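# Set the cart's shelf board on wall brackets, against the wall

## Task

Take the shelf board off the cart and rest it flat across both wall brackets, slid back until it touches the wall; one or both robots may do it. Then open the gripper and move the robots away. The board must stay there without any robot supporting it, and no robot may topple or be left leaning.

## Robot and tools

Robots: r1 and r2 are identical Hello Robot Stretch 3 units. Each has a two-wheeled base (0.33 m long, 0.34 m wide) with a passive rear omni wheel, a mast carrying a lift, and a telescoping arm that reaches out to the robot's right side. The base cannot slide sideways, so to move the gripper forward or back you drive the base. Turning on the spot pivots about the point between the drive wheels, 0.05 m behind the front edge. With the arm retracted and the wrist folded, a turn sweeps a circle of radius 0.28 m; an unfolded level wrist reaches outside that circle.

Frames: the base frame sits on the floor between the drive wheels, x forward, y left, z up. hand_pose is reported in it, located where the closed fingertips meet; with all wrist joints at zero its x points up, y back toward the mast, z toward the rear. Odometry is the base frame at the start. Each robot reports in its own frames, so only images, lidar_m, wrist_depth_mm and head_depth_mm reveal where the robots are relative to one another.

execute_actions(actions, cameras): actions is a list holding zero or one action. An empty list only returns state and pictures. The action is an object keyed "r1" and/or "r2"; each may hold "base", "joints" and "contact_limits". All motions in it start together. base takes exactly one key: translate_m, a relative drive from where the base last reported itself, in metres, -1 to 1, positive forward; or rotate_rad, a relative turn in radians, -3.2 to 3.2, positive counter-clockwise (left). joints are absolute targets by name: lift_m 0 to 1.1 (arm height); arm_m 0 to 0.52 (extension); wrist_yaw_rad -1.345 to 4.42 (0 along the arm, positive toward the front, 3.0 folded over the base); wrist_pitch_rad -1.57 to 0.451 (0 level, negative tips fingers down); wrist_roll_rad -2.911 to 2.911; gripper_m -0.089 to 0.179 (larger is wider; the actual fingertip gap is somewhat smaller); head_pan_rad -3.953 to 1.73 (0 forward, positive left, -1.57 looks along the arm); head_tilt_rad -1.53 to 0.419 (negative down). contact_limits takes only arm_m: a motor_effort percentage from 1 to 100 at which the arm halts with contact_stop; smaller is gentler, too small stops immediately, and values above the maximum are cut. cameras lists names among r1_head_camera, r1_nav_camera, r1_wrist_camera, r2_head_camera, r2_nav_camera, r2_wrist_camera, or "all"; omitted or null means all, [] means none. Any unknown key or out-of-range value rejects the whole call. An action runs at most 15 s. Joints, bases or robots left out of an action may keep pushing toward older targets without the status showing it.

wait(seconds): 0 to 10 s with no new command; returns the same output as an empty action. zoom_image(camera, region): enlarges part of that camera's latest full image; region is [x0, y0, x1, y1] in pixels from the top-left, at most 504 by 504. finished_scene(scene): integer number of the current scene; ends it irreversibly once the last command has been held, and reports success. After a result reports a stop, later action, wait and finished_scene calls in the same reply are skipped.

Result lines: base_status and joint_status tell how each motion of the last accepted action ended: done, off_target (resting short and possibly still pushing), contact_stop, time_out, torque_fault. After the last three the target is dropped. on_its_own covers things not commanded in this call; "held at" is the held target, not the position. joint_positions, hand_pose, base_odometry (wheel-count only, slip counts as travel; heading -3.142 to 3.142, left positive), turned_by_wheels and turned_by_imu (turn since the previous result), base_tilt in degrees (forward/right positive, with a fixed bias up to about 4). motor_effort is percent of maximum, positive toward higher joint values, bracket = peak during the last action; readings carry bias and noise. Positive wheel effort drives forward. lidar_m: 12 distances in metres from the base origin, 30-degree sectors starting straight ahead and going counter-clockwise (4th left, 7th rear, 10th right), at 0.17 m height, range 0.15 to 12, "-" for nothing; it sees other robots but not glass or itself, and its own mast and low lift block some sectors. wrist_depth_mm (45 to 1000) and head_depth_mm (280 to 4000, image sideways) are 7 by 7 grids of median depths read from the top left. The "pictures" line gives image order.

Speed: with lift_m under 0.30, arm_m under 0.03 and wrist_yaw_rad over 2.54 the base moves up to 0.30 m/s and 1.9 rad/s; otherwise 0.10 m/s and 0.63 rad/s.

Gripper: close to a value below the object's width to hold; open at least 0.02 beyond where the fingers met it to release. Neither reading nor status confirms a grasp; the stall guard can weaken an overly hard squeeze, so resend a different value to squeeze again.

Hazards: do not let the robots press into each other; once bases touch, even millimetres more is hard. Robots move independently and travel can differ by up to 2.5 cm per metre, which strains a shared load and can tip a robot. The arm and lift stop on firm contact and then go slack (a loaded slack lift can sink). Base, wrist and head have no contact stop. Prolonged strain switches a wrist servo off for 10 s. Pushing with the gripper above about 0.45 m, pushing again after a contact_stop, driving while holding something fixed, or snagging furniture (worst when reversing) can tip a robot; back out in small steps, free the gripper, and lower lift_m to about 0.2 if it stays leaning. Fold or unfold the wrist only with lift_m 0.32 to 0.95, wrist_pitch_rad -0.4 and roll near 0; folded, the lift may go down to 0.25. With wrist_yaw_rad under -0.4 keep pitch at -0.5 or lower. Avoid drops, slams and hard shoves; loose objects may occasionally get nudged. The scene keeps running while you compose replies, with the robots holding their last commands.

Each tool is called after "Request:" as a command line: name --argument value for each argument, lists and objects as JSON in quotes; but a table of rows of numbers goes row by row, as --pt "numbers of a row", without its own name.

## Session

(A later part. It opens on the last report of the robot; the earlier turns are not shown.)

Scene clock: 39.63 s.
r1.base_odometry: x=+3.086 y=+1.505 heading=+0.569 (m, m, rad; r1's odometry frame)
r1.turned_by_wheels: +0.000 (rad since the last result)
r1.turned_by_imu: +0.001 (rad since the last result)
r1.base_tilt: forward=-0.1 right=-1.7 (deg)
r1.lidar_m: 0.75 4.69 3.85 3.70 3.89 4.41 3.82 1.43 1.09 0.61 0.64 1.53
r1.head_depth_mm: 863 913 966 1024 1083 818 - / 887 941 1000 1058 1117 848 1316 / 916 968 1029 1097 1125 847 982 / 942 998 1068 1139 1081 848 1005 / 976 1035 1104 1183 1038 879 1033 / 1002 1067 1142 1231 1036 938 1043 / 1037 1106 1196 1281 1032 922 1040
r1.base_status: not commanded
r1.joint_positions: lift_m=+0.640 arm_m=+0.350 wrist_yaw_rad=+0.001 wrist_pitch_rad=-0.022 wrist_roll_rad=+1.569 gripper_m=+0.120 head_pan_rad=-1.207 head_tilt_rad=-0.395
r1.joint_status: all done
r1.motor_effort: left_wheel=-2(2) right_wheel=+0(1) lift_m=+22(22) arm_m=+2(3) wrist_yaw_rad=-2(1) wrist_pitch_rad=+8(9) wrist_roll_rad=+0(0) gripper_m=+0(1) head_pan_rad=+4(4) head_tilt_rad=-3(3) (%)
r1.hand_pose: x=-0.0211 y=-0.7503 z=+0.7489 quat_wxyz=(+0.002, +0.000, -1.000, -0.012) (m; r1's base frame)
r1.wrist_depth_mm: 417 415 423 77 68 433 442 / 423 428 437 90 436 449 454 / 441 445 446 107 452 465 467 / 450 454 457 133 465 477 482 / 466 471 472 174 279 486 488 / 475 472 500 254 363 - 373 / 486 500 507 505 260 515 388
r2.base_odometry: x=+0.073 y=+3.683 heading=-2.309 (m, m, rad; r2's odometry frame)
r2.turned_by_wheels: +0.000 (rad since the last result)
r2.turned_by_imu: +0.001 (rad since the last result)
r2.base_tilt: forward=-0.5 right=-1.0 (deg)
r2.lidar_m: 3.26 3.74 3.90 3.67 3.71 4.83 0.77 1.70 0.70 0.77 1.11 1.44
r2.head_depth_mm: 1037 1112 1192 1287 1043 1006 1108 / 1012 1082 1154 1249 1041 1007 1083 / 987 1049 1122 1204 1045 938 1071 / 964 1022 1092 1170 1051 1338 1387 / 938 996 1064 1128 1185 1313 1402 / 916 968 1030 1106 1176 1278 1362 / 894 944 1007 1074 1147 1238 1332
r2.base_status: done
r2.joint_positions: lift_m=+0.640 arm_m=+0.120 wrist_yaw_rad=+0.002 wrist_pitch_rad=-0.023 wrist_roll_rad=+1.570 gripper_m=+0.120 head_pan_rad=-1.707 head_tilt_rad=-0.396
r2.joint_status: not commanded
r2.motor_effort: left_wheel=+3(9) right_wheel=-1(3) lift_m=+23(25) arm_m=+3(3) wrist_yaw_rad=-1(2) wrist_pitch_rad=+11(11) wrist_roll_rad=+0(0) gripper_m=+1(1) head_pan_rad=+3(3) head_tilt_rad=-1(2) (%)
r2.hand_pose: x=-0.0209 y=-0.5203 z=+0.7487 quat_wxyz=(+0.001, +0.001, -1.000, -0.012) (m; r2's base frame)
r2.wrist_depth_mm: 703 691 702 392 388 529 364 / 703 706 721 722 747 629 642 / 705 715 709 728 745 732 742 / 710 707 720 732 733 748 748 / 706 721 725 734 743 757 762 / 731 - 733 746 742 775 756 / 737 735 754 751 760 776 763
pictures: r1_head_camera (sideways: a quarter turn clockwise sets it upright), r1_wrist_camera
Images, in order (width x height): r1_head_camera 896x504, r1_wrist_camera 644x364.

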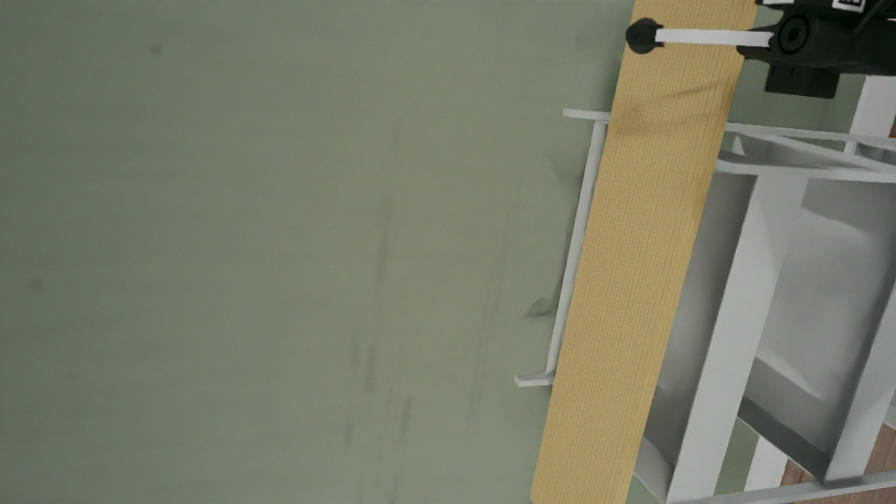

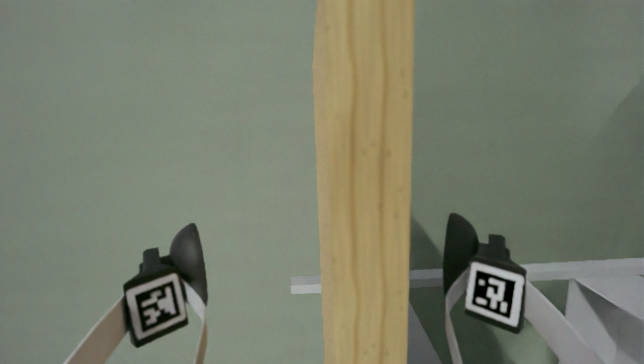

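Request:
execute_actions --actions '[{"r1":{"joints":{"lift_m":0.63}}}]' --cameras '[]'

Request:
execute_actions --actions '[{"r1":{"joints":{"gripper_m":0.0}}}]' --cameras '[]'

Request:
execute_actions --actions '[{"r1":{"base":{"translate_m":0.06}},"r2":{"joints":{"arm_m":0.32,"lift_m":0.632}}}]' --cameras '["r1_head_camera","r1_wrist_camera","r2_head_camera","r2_wrist_camera"]'

Scene clock: 40.57 s.
r1.base_odometry: x=+3.086 y=+1.505 heading=+0.569 (m, m, rad; r1's odometry frame)
r1.turned_by_wheels: +0.000 (rad since the last result)
r1.turned_by_imu: +0.000 (rad since the last result)
r1.base_tilt: forward=-0.1 right=-1.7 (deg)
r1.lidar_m: 0.75 4.69 3.81 3.71 3.88 4.41 3.83 1.43 1.08 0.61 0.64 1.53
r1.head_depth_mm: 865 908 965 1023 1080 817 - / 889 938 1000 1058 1112 845 1320 / 913 965 1030 1099 1139 844 986 / 946 1002 1067 1139 1080 848 1014 / 970 1033 1104 1183 1033 878 1033 / 1006 1071 1140 1231 1041 942 1037 / 1038 1114 1188 1286 1033 921 1036
r1.base_status: not commanded
r1.joint_positions: lift_m=+0.630 arm_m=+0.350 wrist_yaw_rad=+0.001 wrist_pitch_rad=-0.022 wrist_roll_rad=+1.569 gripper_m=+0.120 head_pan_rad=-1.207 head_tilt_rad=-0.395
r1.joint_status: all done
r1.motor_effort: left_wheel=-2(2) right_wheel=+1(1) lift_m=+22(21) arm_m=+3(2) wrist_yaw_rad=-1(1) wrist_pitch_rad=+8(9) wrist_roll_rad=+1(0) gripper_m=+1(1) head_pan_rad=+4(4) head_tilt_rad=-3(3) (%)
r1.hand_pose: x=-0.0211 y=-0.7503 z=+0.7389 quat_wxyz=(+0.002, +0.000, -1.000, -0.012) (m; r1's base frame)
r1.wrist_depth_mm: 419 415 423 66 436 440 442 / 430 432 433 69 444 448 455 / 440 445 448 71 460 458 468 / 448 458 465 74 471 475 481 / 464 473 473 76 484 490 495 / 481 477 494 79 376 - 369 / 490 504 497 82 314 521 389
r2.base_odometry: x=+0.073 y=+3.683 heading=-2.309 (m, m, rad; r2's odometry frame)
r2.turned_by_wheels: +0.000 (rad since the last result)
r2.turned_by_imu: +0.000 (rad since the last result)
r2.base_tilt: forward=-0.4 right=-1.1 (deg)
r2.lidar_m: 3.25 3.74 3.91 3.66 3.75 4.83 0.77 1.70 0.70 0.77 1.12 1.44
r2.head_depth_mm: 1040 1111 1197 1277 1045 1007 1112 / 1011 1075 1159 1245 1039 1008 1077 / 989 1050 1121 1204 1046 934 1069 / 961 1024 1090 1171 1050 1329 1386 / 935 992 1059 1131 1191 1323 1394 / 915 972 1035 1099 1186 1280 1370 / 893 949 1004 1069 1142 1233 1331
r2.base_status: not commanded
r2.joint_positions: lift_m=+0.640 arm_m=+0.120 wrist_yaw_rad=+0.002 wrist_pitch_rad=-0.023 wrist_roll_rad=+1.570 gripper_m=+0.120 head_pan_rad=-1.707 head_tilt_rad=-0.396
r2.joint_status: not commanded
r2.motor_effort: left_wheel=+3(2) right_wheel=-1(1) lift_m=+24(24) arm_m=+3(3) wrist_yaw_rad=-2(3) wrist_pitch_rad=+11(11) wrist_roll_rad=+0(0) gripper_m=+1(1) head_pan_rad=+3(3) head_tilt_rad=-2(1) (%)
r2.hand_pose: x=-0.0209 y=-0.5203 z=+0.7487 quat_wxyz=(+0.001, +0.001, -1.000, -0.012) (m; r2's base frame)
r2.wrist_depth_mm: 683 695 698 390 387 537 365 / 696 704 712 711 730 624 651 / 705 689 717 721 742 745 747 / 697 713 716 735 744 750 754 / 715 721 734 734 756 769 753 / 728 - 730 746 761 762 769 / 736 736 747 764 758 789 767
pictures: none
No camera images: the call's "cameras" was empty. Leave "cameras" out to get every camera's image.

Scene clock: 42.27 s.
r1.base_odometry: x=+3.086 y=+1.505 heading=+0.569 (m, m, rad; r1's odometry frame)
r1.turned_by_wheels: +0.000 (rad since the last result)
r1.turned_by_imu: +0.000 (rad since the last result)
r1.base_tilt: forward=-0.1 right=-1.7 (deg)
r1.lidar_m: 0.75 4.70 3.83 3.69 3.90 4.41 3.85 1.43 1.09 0.61 0.64 1.52
r1.head_depth_mm: 861 913 963 1029 1084 818 - / 887 940 995 1062 1118 849 1315 / 910 969 1032 1103 1136 848 984 / 943 1001 1058 1135 1083 849 1005 / 974 1031 1101 1180 1039 880 1039 / 1006 1072 1146 1240 1032 933 1031 / 1035 1115 1195 1287 1035 923 1031
r1.base_status: not commanded
r1.joint_positions: lift_m=+0.630 arm_m=+0.350 wrist_yaw_rad=+0.001 wrist_pitch_rad=-0.023 wrist_roll_rad=+1.569 gripper_m=+0.001 head_pan_rad=-1.207 head_tilt_rad=-0.395
r1.joint_status: all done
r1.motor_effort: left_wheel=-2(2) right_wheel=+1(1) lift_m=+24(24) arm_m=+2(3) wrist_yaw_rad=-1(1) wrist_pitch_rad=+9(9) wrist_roll_rad=+0(1) gripper_m=-19(100) head_pan_rad=+4(5) head_tilt_rad=-2(3) (%)
r1.hand_pose: x=-0.0211 y=-0.7503 z=+0.7387 quat_wxyz=(+0.001, +0.000, -1.000, -0.012) (m; r1's base frame)
r1.wrist_depth_mm: 418 420 427 66 431 439 437 / 422 430 438 69 448 451 459 / 439 440 447 71 450 464 467 / 452 452 458 73 472 471 480 / 464 470 477 76 481 494 488 / 472 479 486 79 434 514 373 / 492 493 496 82 299 518 389
r2.base_odometry: x=+0.073 y=+3.683 heading=-2.309 (m, m, rad; r2's odometry frame)
r2.turned_by_wheels: +0.000 (rad since the last result)
r2.turned_by_imu: +0.000 (rad since the last result)
r2.base_tilt: forward=-0.4 right=-1.0 (deg)
r2.lidar_m: 3.26 3.75 3.90 3.66 3.74 4.82 0.77 1.70 0.70 0.77 1.11 1.44
r2.head_depth_mm: 1038 1110 1197 1283 1045 1004 1110 / 1011 1078 1159 1242 1040 1007 1077 / 991 1049 1119 1207 1046 934 1067 / 962 1019 1086 1168 1047 1333 1385 / 935 995 1058 1135 1191 1318 1404 / 918 966 1034 1106 1180 1276 1367 / 893 947 1002 1073 1150 1236 1330
r2.base_status: not commanded
r2.joint_positions: lift_m=+0.640 arm_m=+0.120 wrist_yaw_rad=+0.002 wrist_pitch_rad=-0.023 wrist_roll_rad=+1.570 gripper_m=+0.120 head_pan_rad=-1.707 head_tilt_rad=-0.396
r2.joint_status: not commanded
r2.motor_effort: left_wheel=+3(3) right_wheel=-2(2) lift_m=+24(24) arm_m=+3(3) wrist_yaw_rad=-3(1) wrist_pitch_rad=+11(11) wrist_roll_rad=+0(0) gripper_m=+1(1) head_pan_rad=+3(4) head_tilt_rad=-2(2) (%)
r2.hand_pose: x=-0.0209 y=-0.5203 z=+0.7487 quat_wxyz=(+0.001, +0.001, -1.000, -0.012) (m; r2's base frame)
r2.wrist_depth_mm: 694 709 711 389 385 533 365 / 692 702 701 716 718 628 645 / 700 706 722 733 742 747 742 / 708 725 728 733 742 750 768 / 719 719 719 741 759 757 763 / 726 - 738 745 755 771 763 / 725 738 748 754 768 781 783
pictures: none
No camera images: the call's "cameras" was empty. Leave "cameras" out to get every camera's image.

Scene clock: 44.97 s.
r1.base_odometry: x=+3.137 y=+1.537 heading=+0.569 (m, m, rad; r1's odometry frame)
r1.turned_by_wheels: -0.001 (rad since the last result)
r1.turned_by_imu: +0.000 (rad since the last result)
r1.base_tilt: forward=-0.1 right=-1.7 (deg)
r1.lidar_m: 0.69 0.70 3.83 3.71 3.88 4.49 3.84 1.42 1.08 0.60 0.64 1.53
r1.head_depth_mm: 862 910 962 1024 1085 821 - / 889 942 997 1067 1108 826 988 / 918 971 1029 1103 1139 847 983 / 943 1002 1069 1141 1042 879 1005 / 974 1027 1106 1183 1040 879 1038 / 1005 1071 1142 1229 1037 941 1037 / 1036 1112 1188 1287 1087 914 1450
r1.base_status: done
r1.joint_positions: lift_m=+0.630 arm_m=+0.350 wrist_yaw_rad=-0.021 wrist_pitch_rad=-0.023 wrist_roll_rad=+1.571 gripper_m=+0.001 head_pan_rad=-1.207 head_tilt_rad=-0.395
r1.joint_status: not commanded
r1.on_its_own: wrist_yaw_rad is at rest, and its effort (+19) is outside its rest range (-12 to +12)
r1.motor_effort: left_wheel=-12(15) right_wheel=+11(17) lift_m=+24(24) arm_m=+2(3) wrist_yaw_rad=+19(18) wrist_pitch_rad=+9(9) wrist_roll_rad=-1(1) gripper_m=-19(19) head_pan_rad=+5(4) head_tilt_rad=-3(2) (%)
r1.hand_pose: x=-0.0268 y=-0.7502 z=+0.7387 quat_wxyz=(+0.000, -0.011, -1.000, -0.012) (m; r1's base frame)
r1.wrist_depth_mm: 418 428 428 65 432 440 447 / 433 435 440 67 441 456 458 / 443 447 451 70 461 458 462 / 454 458 461 72 465 477 476 / 462 469 474 75 476 483 367 / 472 480 479 78 500 498 379 / 484 494 505 82 201 511 389
r2.base_odometry: x=+0.073 y=+3.683 heading=-2.309 (m, m, rad; r2's odometry frame)
r2.turned_by_wheels: +0.000 (rad since the last result)
r2.turned_by_imu: +0.001 (rad since the last result)
r2.base_tilt: forward=-0.5 right=-1.0 (deg)
r2.lidar_m: 3.26 3.77 3.89 3.67 3.74 4.83 0.71 1.70 0.70 0.77 1.12 1.44
r2.head_depth_mm: 1037 1106 1197 1280 1048 1004 1108 / 1011 1078 1156 1247 1041 1006 1076 / 986 1053 1121 1203 1047 972 1048 / 959 1020 1094 1168 1050 1319 - / 937 995 1061 1134 1053 1312 - / 916 969 1029 1101 1169 1271 1370 / 894 949 1006 1070 1150 1233 1330
r2.base_status: not commanded
r2.joint_positions: lift_m=+0.632 arm_m=+0.320 wrist_yaw_rad=+0.002 wrist_pitch_rad=-0.022 wrist_roll_rad=+1.570 gripper_m=+0.120 head_pan_rad=-1.707 head_tilt_rad=-0.396
r2.joint_status: all done
r2.motor_effort: left_wheel=+3(2) right_wheel=-2(2) lift_m=+24(26) arm_m=+3(2) wrist_yaw_rad=-2(2) wrist_pitch_rad=+10(11) wrist_roll_rad=+0(0) gripper_m=+1(1) head_pan_rad=+3(4) head_tilt_rad=-1(3) (%)
r2.hand_pose: x=-0.0209 y=-0.7203 z=+0.7409 quat_wxyz=(+0.001, +0.001, -1.000, -0.011) (m; r2's base frame)
r2.wrist_depth_mm: 500 507 515 330 530 530 376 / 511 514 521 519 536 534 544 / 509 517 530 528 537 546 548 / 518 521 527 536 537 554 549 / 519 518 538 532 553 560 565 / 525 - 538 544 550 563 573 / 526 539 544 552 558 562 573
pictures: r1_head_camera (sideways: a quarter turn clockwise sets it upright), r1_wrist_camera, r2_head_camera (sideways: a quarter turn clockwise sets it upright), r2_wrist_camera
Images, in order (width x height): r1_head_camera 896x504, r1_wrist_camera 644x364, r2_head_camera 896x504, r2_wrist_camera 644x364.

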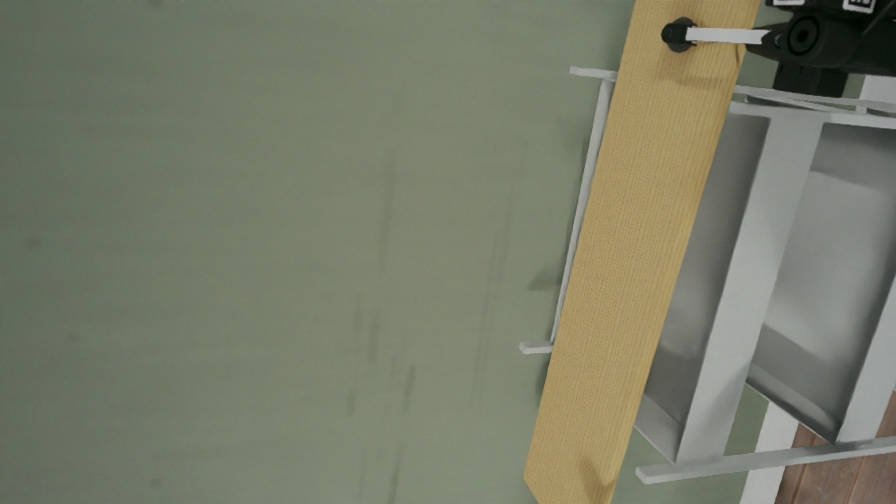

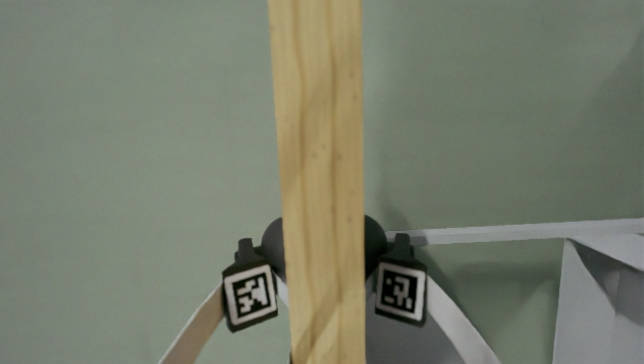

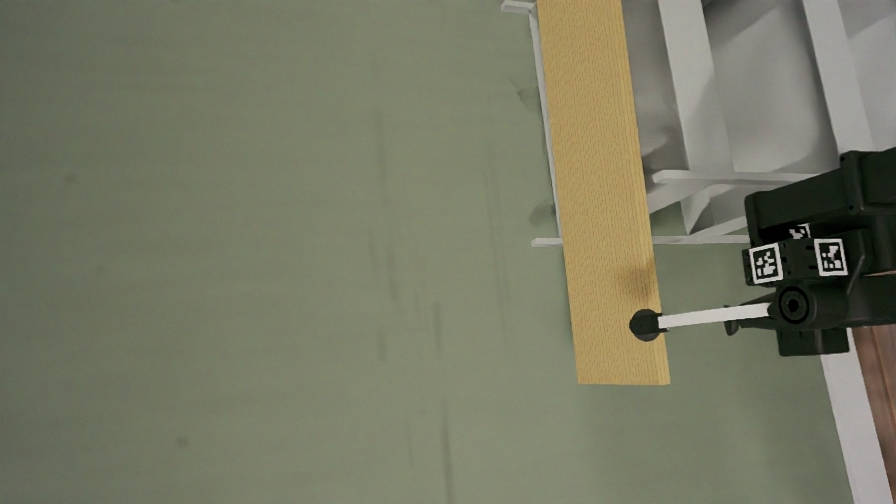

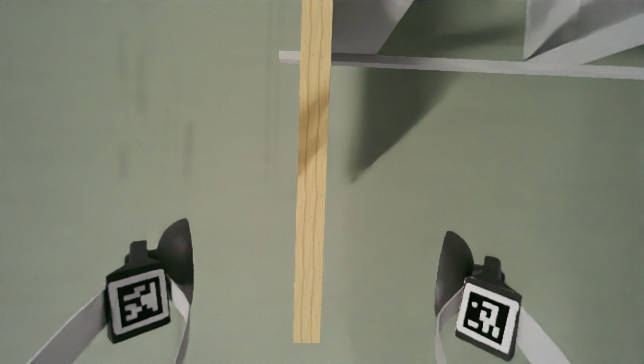

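Request:
execute_actions --actions '[{"r1":{"base":{"translate_m":0.03}},"r2":{"base":{"rotate_rad":0.4},"joints":{"arm_m":0.2}}}]' --cameras '[]'

Request:
execute_actions --actions '[{"r2":{"base":{"translate_m":-0.25}}}]' --cameras '[]'

Request:
execute_actions --actions '[{"r2":{"base":{"rotate_rad":-0.4}}}]' --cameras '[]'

Request:
execute_actions --actions '[{"r2":{"base":{"translate_m":0.24}}}]' --cameras '[]'

Request:
execute_actions --actions '[{"r2":{"joints":{"arm_m":0.4}}}]' --cameras '["r2_head_camera","r2_wrist_camera"]'

Scene clock: 48.00 s.
r1.base_odometry: x=+3.162 y=+1.553 heading=+0.569 (m, m, rad; r1's odometry frame)
r1.turned_by_wheels: +0.000 (rad since the last result)
r1.turned_by_imu: +0.001 (rad since the last result)
r1.base_tilt: forward=-0.2 right=-1.6 (deg)
r1.lidar_m: 0.61 4.58 3.83 3.71 3.88 4.50 3.86 1.43 1.09 0.60 0.64 1.53
r1.head_depth_mm: 867 916 964 1029 1082 819 - / 887 947 998 1061 1111 827 956 / 917 969 1028 1099 1139 846 981 / 940 1002 1070 1140 1038 876 1006 / 973 1034 1103 1182 1036 896 1039 / 1003 1068 1147 1235 1034 934 1012 / 1043 1108 1195 1289 1082 1516 1442
r1.base_status: done
r1.joint_positions: lift_m=+0.630 arm_m=+0.350 wrist_yaw_rad=-0.036 wrist_pitch_rad=-0.023 wrist_roll_rad=+1.574 gripper_m=+0.001 head_pan_rad=-1.207 head_tilt_rad=-0.395
r1.joint_status: not commanded
r1.on_its_own: wrist_yaw_rad is held at -0.041, not at your +0.000, by its stall guard, which is not easing now
r1.motor_effort: left_wheel=+1(14) right_wheel=-2(19) lift_m=+24(24) arm_m=+2(3) wrist_yaw_rad=-6(21) wrist_pitch_rad=+9(9) wrist_roll_rad=-2(1) gripper_m=-18(19) head_pan_rad=+5(5) head_tilt_rad=-3(3) (%)
r1.hand_pose: x=-0.0304 y=-0.7501 z=+0.7387 quat_wxyz=(-0.001, -0.018, -1.000, -0.012) (m; r1's base frame)
r1.wrist_depth_mm: 425 430 428 64 440 447 448 / 435 437 444 66 450 452 457 / 445 443 451 69 460 467 471 / 454 458 462 72 475 474 477 / 462 467 474 75 486 487 367 / 473 480 479 78 363 496 378 / 480 488 502 82 158 510 389
r2.base_odometry: x=+0.073 y=+3.683 heading=-1.909 (m, m, rad; r2's odometry frame)
r2.turned_by_wheels: +0.400 (rad since the last result)
r2.turned_by_imu: +0.396 (rad since the last result)
r2.base_tilt: forward=-0.4 right=-1.1 (deg)
r2.lidar_m: 3.69 4.11 3.66 3.68 4.40 0.68 0.68 0.74 0.70 1.10 1.32 2.43
r2.head_depth_mm: 904 956 1021 1093 1127 1265 1353 / 913 974 1042 1112 1044 1290 1392 / 930 980 1053 1130 1204 1322 1404 / 943 1001 1068 1148 1237 1343 1421 / 956 1018 1085 1169 1263 1363 1460 / 966 1031 1104 1186 1282 1402 1471 / 979 1050 1121 1210 1310 1432 1490
r2.base_status: done
r2.joint_positions: lift_m=+0.632 arm_m=+0.200 wrist_yaw_rad=+0.001 wrist_pitch_rad=-0.022 wrist_roll_rad=+1.570 gripper_m=+0.120 head_pan_rad=-1.707 head_tilt_rad=-0.396
r2.joint_status: all done
r2.motor_effort: left_wheel=-1(9) right_wheel=+1(6) lift_m=+24(24) arm_m=-3(2) wrist_yaw_rad=-1(1) wrist_pitch_rad=+10(11) wrist_roll_rad=+0(0) gripper_m=+1(1) head_pan_rad=+3(3) head_tilt_rad=-2(2) (%)
r2.hand_pose: x=-0.0211 y=-0.6009 z=+0.7409 quat_wxyz=(+0.001, +0.001, -1.000, -0.011) (m; r2's base frame)
r2.wrist_depth_mm: 569 576 577 588 596 591 601 / 606 613 612 623 620 628 632 / 649 653 648 663 667 679 684 / 697 697 711 716 725 724 737 / 746 755 756 782 777 796 778 / 816 - 849 851 854 852 831 / 883 909 916 917 936 954 858
pictures: none
No camera images: the call's "cameras" was empty. Leave "cameras" out to get every camera's image.

Scene clock: 51.67 s.
r1.base_odometry: x=+3.162 y=+1.553 heading=+0.569 (m, m, rad; r1's odometry frame)
r1.turned_by_wheels: +0.000 (rad since the last result)
r1.turned_by_imu: +0.001 (rad since the last result)
r1.base_tilt: forward=-0.1 right=-1.7 (deg)
r1.lidar_m: 0.36 4.60 3.81 3.71 3.87 4.51 3.86 1.43 1.09 0.60 0.64 1.52
r1.head_depth_mm: 868 912 967 1026 1080 816 - / 885 941 993 1065 1111 825 961 / 913 972 1028 1101 1140 848 980 / 945 1001 1062 1143 1038 875 1006 / 972 1033 1102 1192 1041 892 1035 / 1004 1063 1147 1227 1036 936 1020 / 1040 1105 1185 1285 1086 1508 1458
r1.base_status: not commanded
r1.joint_positions: lift_m=+0.630 arm_m=+0.350 wrist_yaw_rad=-0.036 wrist_pitch_rad=-0.023 wrist_roll_rad=+1.574 gripper_m=+0.001 head_pan_rad=-1.207 head_tilt_rad=-0.395
r1.joint_status: not commanded
r1.on_its_own: wrist_yaw_rad is held at -0.041, not at your +0.000, by its stall guard, which is not easing now
r1.motor_effort: left_wheel=+1(1) right_wheel=-2(2) lift_m=+24(24) arm_m=+2(3) wrist_yaw_rad=-5(5) wrist_pitch_rad=+9(9) wrist_roll_rad=-2(2) gripper_m=-19(18) head_pan_rad=+5(4) head_tilt_rad=-2(2) (%)
r1.hand_pose: x=-0.0304 y=-0.7501 z=+0.7387 quat_wxyz=(-0.001, -0.018, -1.000, -0.012) (m; r1's base frame)
r1.wrist_depth_mm: 423 432 431 64 444 446 456 / 432 439 442 67 449 454 454 / 446 443 453 69 461 464 468 / 450 456 459 72 466 473 484 / 459 463 470 75 480 487 369 / 478 487 475 78 369 503 379 / 485 489 494 82 158 515 389
r2.base_odometry: x=+0.156 y=+3.919 heading=-1.909 (m, m, rad; r2's odometry frame)
r2.turned_by_wheels: +0.000 (rad since the last result)
r2.turned_by_imu: +0.000 (rad since the last result)
r2.base_tilt: forward=-0.5 right=-1.0 (deg)
r2.lidar_m: 3.92 4.22 3.73 3.75 4.50 0.44 1.84 0.65 0.58 1.02 1.22 2.26
r2.head_depth_mm: 835 882 945 1010 1062 812 784 / 846 901 960 1026 1083 838 936 / 863 911 972 1046 1100 1218 1317 / 870 926 991 1060 1113 1247 1352 / 884 941 1011 1080 1145 1259 1370 / 893 955 1024 1101 1191 1296 1394 / 907 967 1037 1125 1211 1324 1427
r2.base_status: done
r2.joint_positions: lift_m=+0.632 arm_m=+0.200 wrist_yaw_rad=+0.001 wrist_pitch_rad=-0.022 wrist_roll_rad=+1.570 gripper_m=+0.120 head_pan_rad=-1.707 head_tilt_rad=-0.396
r2.joint_status: not commanded
r2.motor_effort: left_wheel=-3(11) right_wheel=+2(2) lift_m=+24(24) arm_m=-3(3) wrist_yaw_rad=-1(2) wrist_pitch_rad=+11(10) wrist_roll_rad=+0(0) gripper_m=+1(1) head_pan_rad=+3(3) head_tilt_rad=-2(1) (%)
r2.hand_pose: x=-0.0211 y=-0.6009 z=+0.7409 quat_wxyz=(+0.001, +0.001, -1.000, -0.011) (m; r2's base frame)
r2.wrist_depth_mm: 500 505 511 513 520 524 524 / 535 544 542 543 549 559 565 / 570 575 578 576 591 596 602 / 609 614 627 622 639 634 652 / 660 655 671 685 682 689 699 / 720 - 735 742 745 736 739 / 774 797 818 815 833 861 811
pictures: none
No camera images: the call's "cameras" was empty. Leave "cameras" out to get every camera's image.

Scene clock: 55.23 s.
r1.base_odometry: x=+3.162 y=+1.553 heading=+0.568 (m, m, rad; r1's odometry frame)
r1.turned_by_wheels: +0.000 (rad since the last result)
r1.turned_by_imu: +0.000 (rad since the last result)
r1.base_tilt: forward=-0.1 right=-1.7 (deg)
r1.lidar_m: 0.41 4.58 3.84 3.72 3.86 4.52 3.86 1.42 1.09 0.60 0.64 1.53
r1.head_depth_mm: 864 912 970 1031 1081 819 - / 891 940 1001 1065 1112 825 956 / 917 968 1028 1100 1140 848 989 / 941 1006 1059 1138 1037 879 1011 / 974 1037 1102 1181 1039 875 1039 / 1003 1072 1146 1227 1038 913 1019 / 1040 1116 1191 1290 1086 867 1406
r1.base_status: not commanded
r1.joint_positions: lift_m=+0.630 arm_m=+0.350 wrist_yaw_rad=-0.048 wrist_pitch_rad=-0.024 wrist_roll_rad=+1.574 gripper_m=+0.001 head_pan_rad=-1.207 head_tilt_rad=-0.395
r1.joint_status: not commanded
r1.on_its_own: wrist_yaw_rad is held at -0.041, not at your +0.000, by its stall guard, which is not easing now
r1.motor_effort: left_wheel=-6(7) right_wheel=+5(8) lift_m=+24(24) arm_m=+2(3) wrist_yaw_rad=+7(9) wrist_pitch_rad=+9(9) wrist_roll_rad=-2(2) gripper_m=-18(18) head_pan_rad=+4(5) head_tilt_rad=-3(3) (%)
r1.hand_pose: x=-0.0337 y=-0.7500 z=+0.7385 quat_wxyz=(-0.001, -0.024, -1.000, -0.012) (m; r1's base frame)
r1.wrist_depth_mm: 430 428 432 67 441 446 452 / 435 442 445 69 449 454 458 / 445 445 453 71 467 460 474 / 450 459 462 73 466 477 477 / 459 463 471 76 476 489 364 / 468 478 479 79 487 493 374 / 484 483 493 82 159 509 383
r2.base_odometry: x=+0.156 y=+3.919 heading=-2.309 (m, m, rad; r2's odometry frame)
r2.turned_by_wheels: -0.400 (rad since the last result)
r2.turned_by_imu: -0.336 (rad since the last result)
r2.base_tilt: forward=-0.4 right=-1.0 (deg)
r2.lidar_m: 3.63 4.03 3.92 3.75 3.86 0.56 0.45 1.47 0.60 0.57 1.05 1.41
r2.head_depth_mm: 928 997 1058 1145 1193 836 981 / 911 971 1044 1116 1159 835 987 / 893 953 1018 1088 1144 842 986 / 881 931 997 1069 1121 841 937 / 860 914 979 1046 1092 844 1270 / 842 898 954 1022 1078 881 1286 / 832 879 933 998 1060 848 1259
r2.base_status: done
r2.joint_positions: lift_m=+0.632 arm_m=+0.200 wrist_yaw_rad=+0.108 wrist_pitch_rad=-0.025 wrist_roll_rad=+1.585 gripper_m=+0.120 head_pan_rad=-1.707 head_tilt_rad=-0.398
r2.joint_status: not commanded
r2.on_its_own: wrist_yaw_rad is held at +0.095, not at your +0.000, by its stall guard, which is not easing now
r2.motor_effort: left_wheel=+5(46) right_wheel=-5(46) lift_m=+25(25) arm_m=+2(3) wrist_yaw_rad=-12(96) wrist_pitch_rad=+12(13) wrist_roll_rad=-6(26) gripper_m=+0(2) head_pan_rad=+3(4) head_tilt_rad=-1(1) (%)
r2.hand_pose: x=+0.0063 y=-0.5987 z=+0.7400 quat_wxyz=(-0.006, +0.054, -0.998, -0.013) (m; r2's base frame)
r2.wrist_depth_mm: 511 512 513 204 120 122 401 / 526 527 534 214 123 126 396 / 538 550 558 224 128 130 380 / 562 564 576 231 132 136 598 / 583 585 126 127 128 130 132 / 607 - 614 616 627 631 648 / 607 629 638 640 661 676 677
pictures: none
No camera images: the call's "cameras" was empty. Leave "cameras" out to get every camera's image.

Scene clock: 58.83 s.
r1.base_odometry: x=+3.162 y=+1.553 heading=+0.568 (m, m, rad; r1's odometry frame)
r1.turned_by_wheels: +0.000 (rad since the last result)
r1.turned_by_imu: +0.001 (rad since the last result)
r1.base_tilt: forward=-0.1 right=-1.6 (deg)
r1.lidar_m: 0.65 4.61 3.84 3.70 3.89 4.53 3.84 1.43 1.09 0.60 0.64 1.53
r1.head_depth_mm: 866 911 969 1028 1079 817 - / 889 938 996 1062 1111 826 959 / 915 967 1036 1104 1142 847 983 / 942 1003 1072 1145 1045 877 1011 / 976 1037 1107 1186 1033 878 1031 / 1004 1073 1152 1237 1036 912 1017 / 1041 1106 1190 1289 1087 1508 1455
r1.base_status: not commanded
r1.joint_positions: lift_m=+0.630 arm_m=+0.350 wrist_yaw_rad=-0.048 wrist_pitch_rad=-0.024 wrist_roll_rad=+1.574 gripper_m=+0.001 head_pan_rad=-1.207 head_tilt_rad=-0.395
r1.joint_status: not commanded
r1.on_its_own: wrist_yaw_rad is held at -0.041, not at your +0.000, by its stall guard, which is not easing now
r1.motor_effort: left_wheel=-6(6) right_wheel=+5(5) lift_m=+25(25) arm_m=+2(2) wrist_yaw_rad=+6(6) wrist_pitch_rad=+9(9) wrist_roll_rad=-1(1) gripper_m=-18(19) head_pan_rad=+4(5) head_tilt_rad=-3(2) (%)
r1.hand_pose: x=-0.0337 y=-0.7500 z=+0.7385 quat_wxyz=(-0.001, -0.024, -1.000, -0.012) (m; r1's base frame)
r1.wrist_depth_mm: 427 424 438 67 441 445 455 / 438 440 441 69 453 460 461 / 441 444 451 71 467 468 477 / 454 455 465 73 466 473 482 / 463 467 469 76 472 491 370 / 472 478 478 79 489 499 374 / 485 486 494 82 159 510 382
r2.base_odometry: x=-0.006 y=+3.742 heading=-2.309 (m, m, rad; r2's odometry frame)
r2.turned_by_wheels: +0.000 (rad since the last result)
r2.turned_by_imu: +0.002 (rad since the last result)
r2.base_tilt: forward=-0.5 right=-1.0 (deg)
r2.lidar_m: 3.63 3.77 3.93 3.75 3.88 5.23 0.69 0.83 0.62 1.01 1.04 1.40
r2.head_depth_mm: 928 989 1058 1141 1079 861 984 / 905 962 1029 1112 1162 836 986 / 889 947 1008 1093 1134 1138 1340 / 873 924 991 1060 1115 1246 1339 / 856 908 970 1041 1094 881 1309 / 839 890 951 1017 1092 1183 1288 / 825 873 932 997 1070 1144 1245
r2.base_status: done
r2.joint_positions: lift_m=+0.632 arm_m=+0.200 wrist_yaw_rad=+0.097 wrist_pitch_rad=-0.023 wrist_roll_rad=+1.577 gripper_m=+0.120 head_pan_rad=-1.707 head_tilt_rad=-0.398
r2.joint_status: not commanded
r2.on_its_own: wrist_yaw_rad is held at +0.095, not at your +0.000, by its stall guard, which is not easing now
r2.motor_effort: left_wheel=+0(11) right_wheel=+0(4) lift_m=+25(24) arm_m=+2(3) wrist_yaw_rad=-3(12) wrist_pitch_rad=+11(12) wrist_roll_rad=-3(5) gripper_m=+0(1) head_pan_rad=+4(3) head_tilt_rad=+0(0) (%)
r2.hand_pose: x=+0.0035 y=-0.5991 z=+0.7405 quat_wxyz=(-0.002, +0.049, -0.999, -0.012) (m; r2's base frame)
r2.wrist_depth_mm: 505 511 519 519 528 531 543 / 523 525 531 540 540 557 551 / 536 545 556 552 564 566 573 / 552 559 566 565 574 591 590 / 574 575 588 596 596 604 610 / 588 - 603 616 620 622 632 / 609 625 626 637 646 660 659
pictures: none
No camera images: the call's "cameras" was empty. Leave "cameras" out to get every camera's image.

Scene clock: 61.53 s.
r1.base_odometry: x=+3.162 y=+1.553 heading=+0.568 (m, m, rad; r1's odometry frame)
r1.turned_by_wheels: +0.000 (rad since the last result)
r1.turned_by_imu: +0.001 (rad since the last result)
r1.base_tilt: forward=-0.1 right=-1.6 (deg)
r1.lidar_m: 0.65 4.62 3.84 3.70 3.87 4.51 3.85 1.43 1.09 0.60 0.64 1.53
r1.head_depth_mm: 860 917 965 1027 1078 821 - / 888 938 997 1062 1111 830 954 / 915 970 1029 1105 1141 847 978 / 946 1000 1060 1140 1043 878 1008 / 974 1035 1109 1189 1040 877 1037 / 1009 1076 1148 1234 1036 911 1023 / 1039 1110 1196 1281 1081 1500 1447
r1.base_status: not commanded
r1.joint_positions: lift_m=+0.630 arm_m=+0.350 wrist_yaw_rad=-0.048 wrist_pitch_rad=-0.024 wrist_roll_rad=+1.574 gripper_m=+0.001 head_pan_rad=-1.207 head_tilt_rad=-0.395
r1.joint_status: not commanded
r1.on_its_own: wrist_yaw_rad is held at -0.041, not at your +0.000, by its stall guard, which is not easing now
r1.motor_effort: left_wheel=-6(6) right_wheel=+5(5) lift_m=+25(25) arm_m=+2(2) wrist_yaw_rad=+6(6) wrist_pitch_rad=+9(9) wrist_roll_rad=-2(2) gripper_m=-18(18) head_pan_rad=+4(4) head_tilt_rad=-2(3) (%)
r1.hand_pose: x=-0.0337 y=-0.7500 z=+0.7385 quat_wxyz=(-0.001, -0.024, -1.000, -0.012) (m; r1's base frame)
r1.wrist_depth_mm: 427 430 434 67 445 447 452 / 435 442 443 69 446 460 460 / 443 446 452 71 465 465 480 / 453 455 458 73 472 477 481 / 461 463 472 76 468 479 363 / 466 470 480 79 492 494 372 / 481 484 495 82 159 506 381
r2.base_odometry: x=-0.006 y=+3.742 heading=-2.309 (m, m, rad; r2's odometry frame)
r2.turned_by_wheels: +0.000 (rad since the last result)
r2.turned_by_imu: +0.001 (rad since the last result)
r2.base_tilt: forward=-0.4 right=-1.0 (deg)
r2.lidar_m: 3.62 3.80 3.92 3.74 3.86 5.21 0.69 0.83 0.62 1.01 1.04 1.40
r2.head_depth_mm: 924 985 1059 1138 1077 860 986 / 908 967 1033 1109 1150 839 986 / 889 946 1014 1089 1130 1129 1114 / 872 926 991 1062 1111 844 1359 / 858 908 969 1035 1096 842 1330 / 837 890 948 1015 1088 1181 1285 / 824 874 929 993 1070 1153 1247
r2.base_status: not commanded
r2.joint_positions: lift_m=+0.632 arm_m=+0.400 wrist_yaw_rad=+0.096 wrist_pitch_rad=-0.022 wrist_roll_rad=+1.576 gripper_m=+0.120 head_pan_rad=-1.707 head_tilt_rad=-0.398
r2.joint_status: all done
r2.on_its_own: wrist_yaw_rad is held at +0.095, not at your +0.000, by its stall guard, which is not easing now
r2.motor_effort: left_wheel=+0(0) right_wheel=+0(0) lift_m=+25(26) arm_m=+3(2) wrist_yaw_rad=-2(3) wrist_pitch_rad=+10(11) wrist_roll_rad=-2(3) gripper_m=+0(0) head_pan_rad=+3(3) head_tilt_rad=-1(2) (%)
r2.hand_pose: x=+0.0032 y=-0.7991 z=+0.7409 quat_wxyz=(-0.002, +0.048, -0.999, -0.011) (m; r2's base frame)
r2.wrist_depth_mm: 326 331 332 - 343 341 347 / 336 341 344 - 350 355 361 / 347 352 352 - 362 369 373 / 358 361 368 - 375 379 382 / 373 372 381 - 389 392 396 / 381 - 390 - 399 403 408 / 392 405 407 46 417 425 431
pictures: r2_head_camera (sideways: a quarter turn clockwise sets it upright), r2_wrist_camera
Images, in order (width x height): r2_head_camera 896x504, r2_wrist_camera 644x364.

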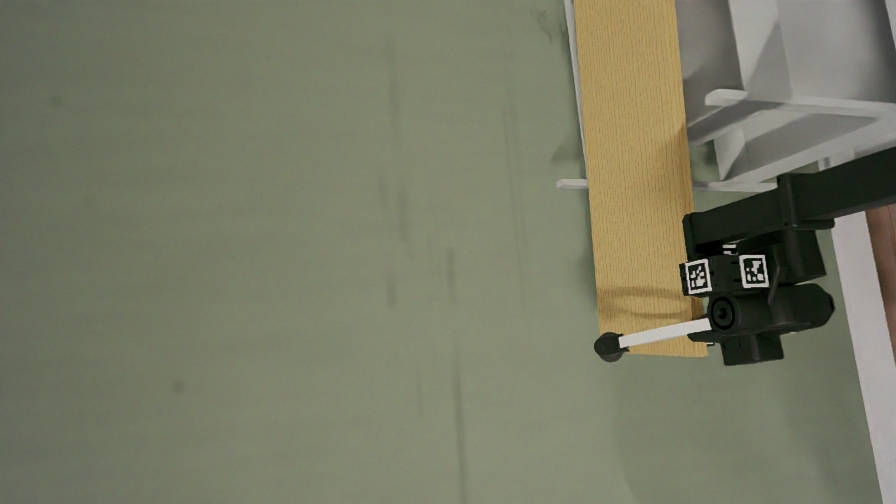

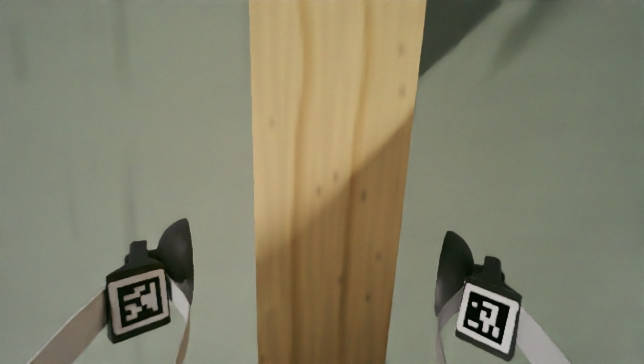

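Request:
execute_actions --actions '[]'

Scene clock: 62.03 s.
r1.base_odometry: x=+3.162 y=+1.553 heading=+0.568 (m, m, rad; r1's odometry frame)
r1.turned_by_wheels: +0.000 (rad since the last result)
r1.turned_by_imu: +0.000 (rad since the last result)
r1.base_tilt: forward=-0.2 right=-1.7 (deg)
r1.lidar_m: 0.65 4.61 3.83 3.70 3.87 4.51 3.86 1.42 1.09 0.60 0.64 1.53
r1.head_depth_mm: 865 909 965 1030 1078 817 - / 893 937 994 1063 1108 824 959 / 914 972 1025 1109 1136 843 980 / 941 1001 1069 1143 1032 882 1007 / 974 1036 1105 1183 1041 878 1038 / 1001 1069 1145 1231 1039 912 1022 / 1044 1112 1189 1285 1082 1515 1444
r1.base_status: not commanded
r1.joint_positions: lift_m=+0.630 arm_m=+0.350 wrist_yaw_rad=-0.048 wrist_pitch_rad=-0.024 wrist_roll_rad=+1.574 gripper_m=+0.001 head_pan_rad=-1.207 head_tilt_rad=-0.395
r1.joint_status: not commanded
r1.on_its_own: wrist_yaw_rad is held at -0.041, not at your +0.000, by its stall guard, which is not easing now
r1.motor_effort: left_wheel=-6(6) right_wheel=+6(5) lift_m=+25(25) arm_m=+2(2) wrist_yaw_rad=+7(6) wrist_pitch_rad=+9(9) wrist_roll_rad=-2(2) gripper_m=-19(18) head_pan_rad=+4(4) head_tilt_rad=-3(3) (%)
r1.hand_pose: x=-0.0337 y=-0.7500 z=+0.7385 quat_wxyz=(-0.001, -0.024, -1.000, -0.012) (m; r1's base frame)
r1.wrist_depth_mm: 428 426 432 67 443 444 455 / 437 439 442 69 453 455 461 / 438 448 453 71 460 464 472 / 451 459 463 73 473 472 483 / 461 467 482 76 477 487 365 / 475 480 477 79 484 487 374 / 478 484 499 82 159 508 382
r2.base_odometry: x=-0.006 y=+3.742 heading=-2.309 (m, m, rad; r2's odometry frame)
r2.turned_by_wheels: +0.000 (rad since the last result)
r2.turned_by_imu: +0.000 (rad since the last result)
r2.base_tilt: forward=-0.4 right=-1.0 (deg)
r2.lidar_m: 3.66 3.76 3.91 3.74 3.88 5.20 0.69 0.83 0.62 1.01 1.04 1.40
r2.head_depth_mm: 926 988 1054 1137 1077 863 982 / 908 968 1035 1110 1150 839 986 / 889 946 1013 1091 1127 1125 1113 / 873 928 994 1065 1110 842 1356 / 856 907 971 1038 1098 846 1329 / 844 891 949 1016 1086 1177 1285 / 826 877 929 993 1068 1152 1245
r2.base_status: not commanded
r2.joint_positions: lift_m=+0.632 arm_m=+0.400 wrist_yaw_rad=+0.096 wrist_pitch_rad=-0.022 wrist_roll_rad=+1.576 gripper_m=+0.120 head_pan_rad=-1.707 head_tilt_rad=-0.398
r2.joint_status: all done
r2.on_its_own: wrist_yaw_rad is held at +0.095, not at your +0.000, by its stall guard, which is not easing now
r2.motor_effort: left_wheel=+0(0) right_wheel=+0(0) lift_m=+25(26) arm_m=+3(2) wrist_yaw_rad=-1(3) wrist_pitch_rad=+11(11) wrist_roll_rad=-2(3) gripper_m=+0(0) head_pan_rad=+3(3) head_tilt_rad=-1(2) (%)
r2.hand_pose: x=+0.0032 y=-0.7991 z=+0.7409 quat_wxyz=(-0.002, +0.048, -0.999, -0.011) (m; r2's base frame)
r2.wrist_depth_mm: 328 328 331 - 340 341 349 / 335 339 341 - 352 356 358 / 346 350 354 - 363 367 371 / 359 364 366 - 375 380 382 / 370 373 376 - 391 394 400 / 383 - 392 - 397 404 411 / 393 405 408 46 416 428 431
pictures: r1_head_camera (sideways: a quarter turn clockwise sets it upright), r1_nav_camera (sideways: a quarter turn counterclockwise sets it upright), r1_wrist_camera, r2_head_camera (sideways: a quarter turn clockwise sets it upright), r2_nav_camera (sideways: a quarter turn counterclockwise sets it upright), r2_wrist_camera
Images, in order (width x height): r1_head_camera 896x504, r1_nav_camera 672x504, r1_wrist_camera 644x364, r2_head_camera 896x504, r2_nav_camera 672x504, r2_wrist_camera 644x364.

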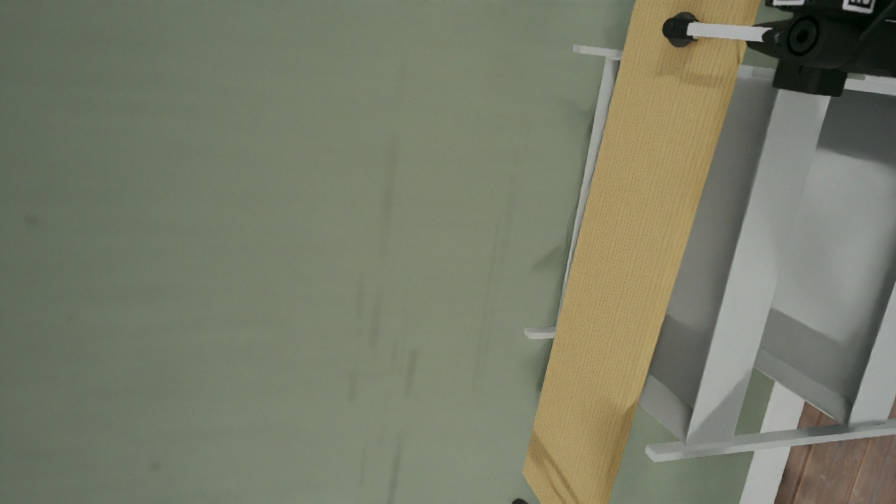

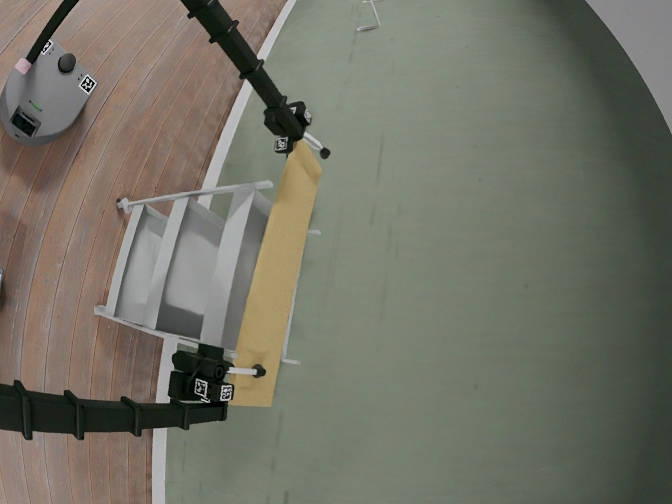

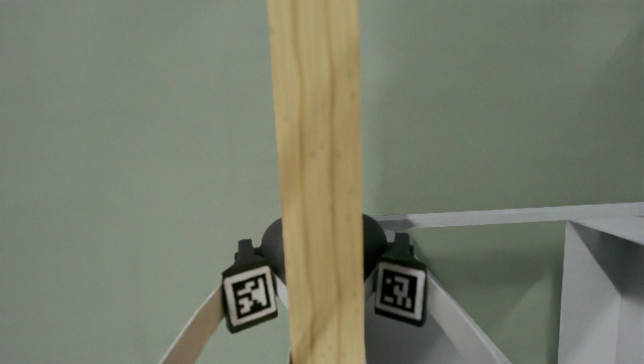

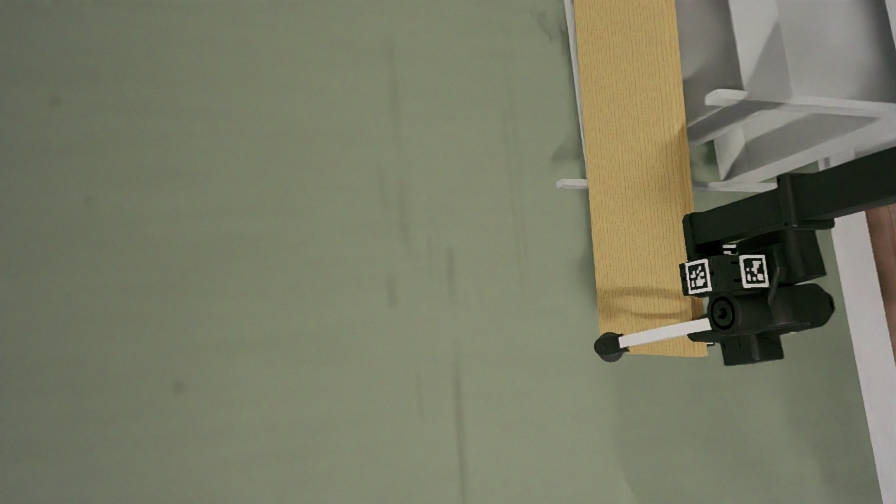

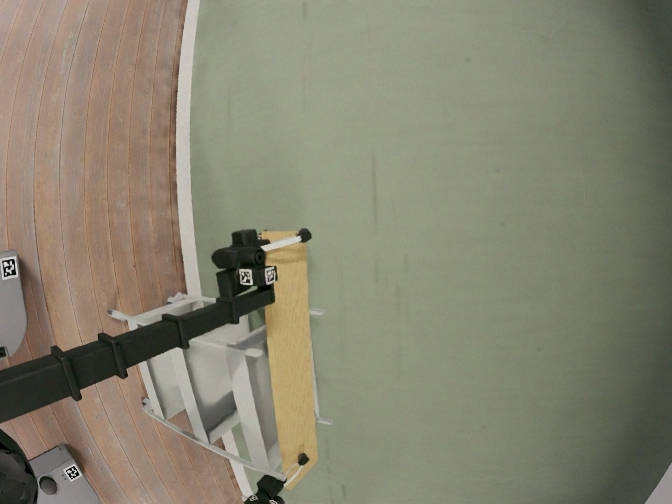

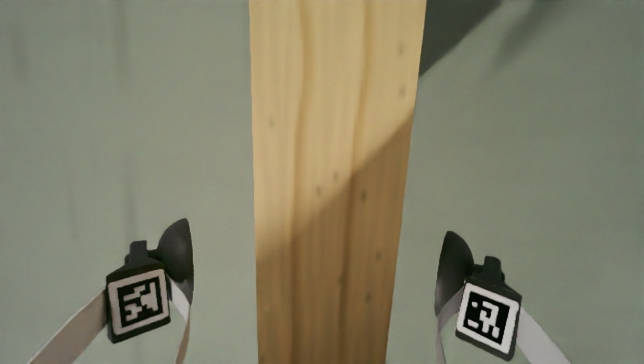

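Request:
execute_actions --actions '[{"r2":{"base":{"translate_m":-0.045},"joints":{"arm_m":0.385,"wrist_yaw_rad":0.0,"head_pan_rad":-1.8,"head_tilt_rad":-0.6}}}]' --cameras '["r2_head_camera","r2_wrist_camera"]'

Scene clock: 63.57 s.
r1.base_odometry: x=+3.162 y=+1.553 heading=+0.568 (m, m, rad; r1's odometry frame)
r1.turned_by_wheels: +0.000 (rad since the last result)
r1.turned_by_imu: +0.000 (rad since the last result)
r1.base_tilt: forward=-0.2 right=-1.6 (deg)
r1.lidar_m: 0.60 4.59 3.84 3.70 3.86 4.53 3.84 1.43 1.09 0.60 0.64 1.52
r1.head_depth_mm: 863 913 965 1028 1083 818 - / 889 938 997 1061 1105 824 956 / 918 970 1030 1096 1137 849 983 / 942 995 1065 1141 1041 880 1009 / 972 1035 1106 1187 1033 878 1037 / 1004 1071 1144 1243 1036 913 1022 / 1040 1115 1190 1284 1040 1513 1443
r1.base_status: not commanded
r1.joint_positions: lift_m=+0.630 arm_m=+0.350 wrist_yaw_rad=-0.048 wrist_pitch_rad=-0.024 wrist_roll_rad=+1.574 gripper_m=+0.001 head_pan_rad=-1.207 head_tilt_rad=-0.395
r1.joint_status: not commanded
r1.on_its_own: wrist_yaw_rad is held at -0.041, not at your +0.000, by its stall guard, which is not easing now
r1.motor_effort: left_wheel=-6(5) right_wheel=+5(5) lift_m=+25(25) arm_m=+2(2) wrist_yaw_rad=+6(7) wrist_pitch_rad=+9(9) wrist_roll_rad=-2(1) gripper_m=-18(18) head_pan_rad=+4(4) head_tilt_rad=-3(2) (%)
r1.hand_pose: x=-0.0337 y=-0.7500 z=+0.7385 quat_wxyz=(-0.001, -0.024, -1.000, -0.012) (m; r1's base frame)
r1.wrist_depth_mm: 429 428 435 67 442 455 454 / 436 433 446 69 455 453 463 / 446 452 454 71 463 466 473 / 456 459 463 73 467 479 479 / 465 466 471 76 477 481 369 / 477 473 478 79 486 495 379 / 475 486 493 82 159 507 382
r2.base_odometry: x=+0.024 y=+3.775 heading=-2.309 (m, m, rad; r2's odometry frame)
r2.turned_by_wheels: +0.000 (rad since the last result)
r2.turned_by_imu: +0.000 (rad since the last result)
r2.base_tilt: forward=-0.4 right=-1.1 (deg)
r2.lidar_m: 3.62 3.83 3.93 3.74 3.86 5.20 0.64 0.83 0.60 0.82 1.04 1.40
r2.head_depth_mm: 959 1065 1185 1036 984 1151 1231 / 931 1030 1145 1038 916 1085 1211 / 906 997 1106 1042 879 1073 - / 879 966 1067 1076 902 1408 1251 / 855 939 1035 1102 855 1459 1287 / 835 908 1009 1088 885 1421 1280 / 813 888 974 1071 1194 1371 1283
r2.base_status: done
r2.joint_positions: lift_m=+0.632 arm_m=+0.385 wrist_yaw_rad=+0.003 wrist_pitch_rad=-0.022 wrist_roll_rad=+1.576 gripper_m=+0.120 head_pan_rad=-1.793 head_tilt_rad=-0.592
r2.joint_status: all done
r2.motor_effort: left_wheel=+0(6) right_wheel=+0(4) lift_m=+25(25) arm_m=-3(5) wrist_yaw_rad=-2(5) wrist_pitch_rad=+10(11) wrist_roll_rad=-2(2) gripper_m=+0(1) head_pan_rad=-2(9) head_tilt_rad=-5(13) (%)
r2.hand_pose: x=-0.0207 y=-0.7859 z=+0.7409 quat_wxyz=(-0.002, +0.001, -1.000, -0.011) (m; r2's base frame)
r2.wrist_depth_mm: 353 356 360 50 368 374 381 / 358 364 369 52 377 382 386 / 364 369 371 53 384 387 392 / 373 374 380 55 393 395 400 / 382 381 388 57 398 405 405 / 385 - 397 59 403 413 418 / 391 399 398 61 414 422 427
pictures: r2_head_camera (sideways: a quarter turn clockwise sets it upright), r2_wrist_camera
Images, in order (width x height): r2_head_camera 896x504, r2_wrist_camera 644x364.

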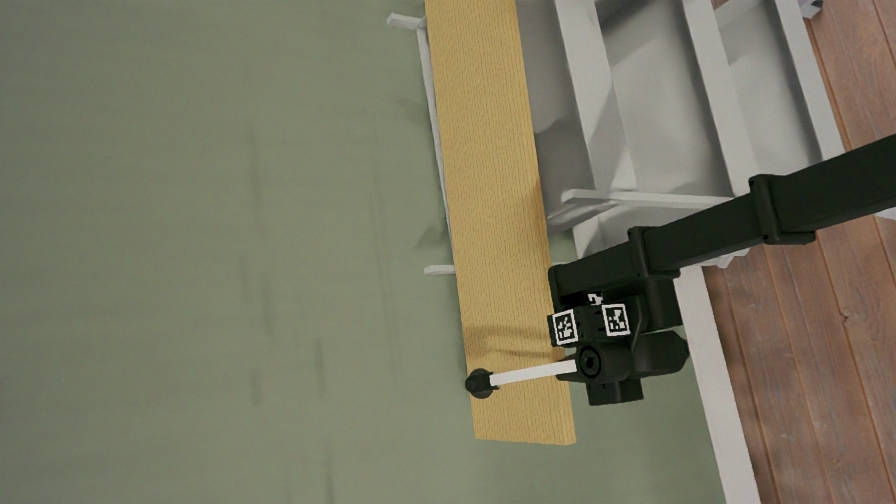

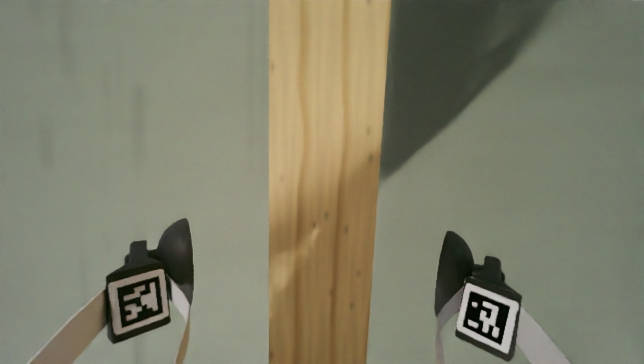

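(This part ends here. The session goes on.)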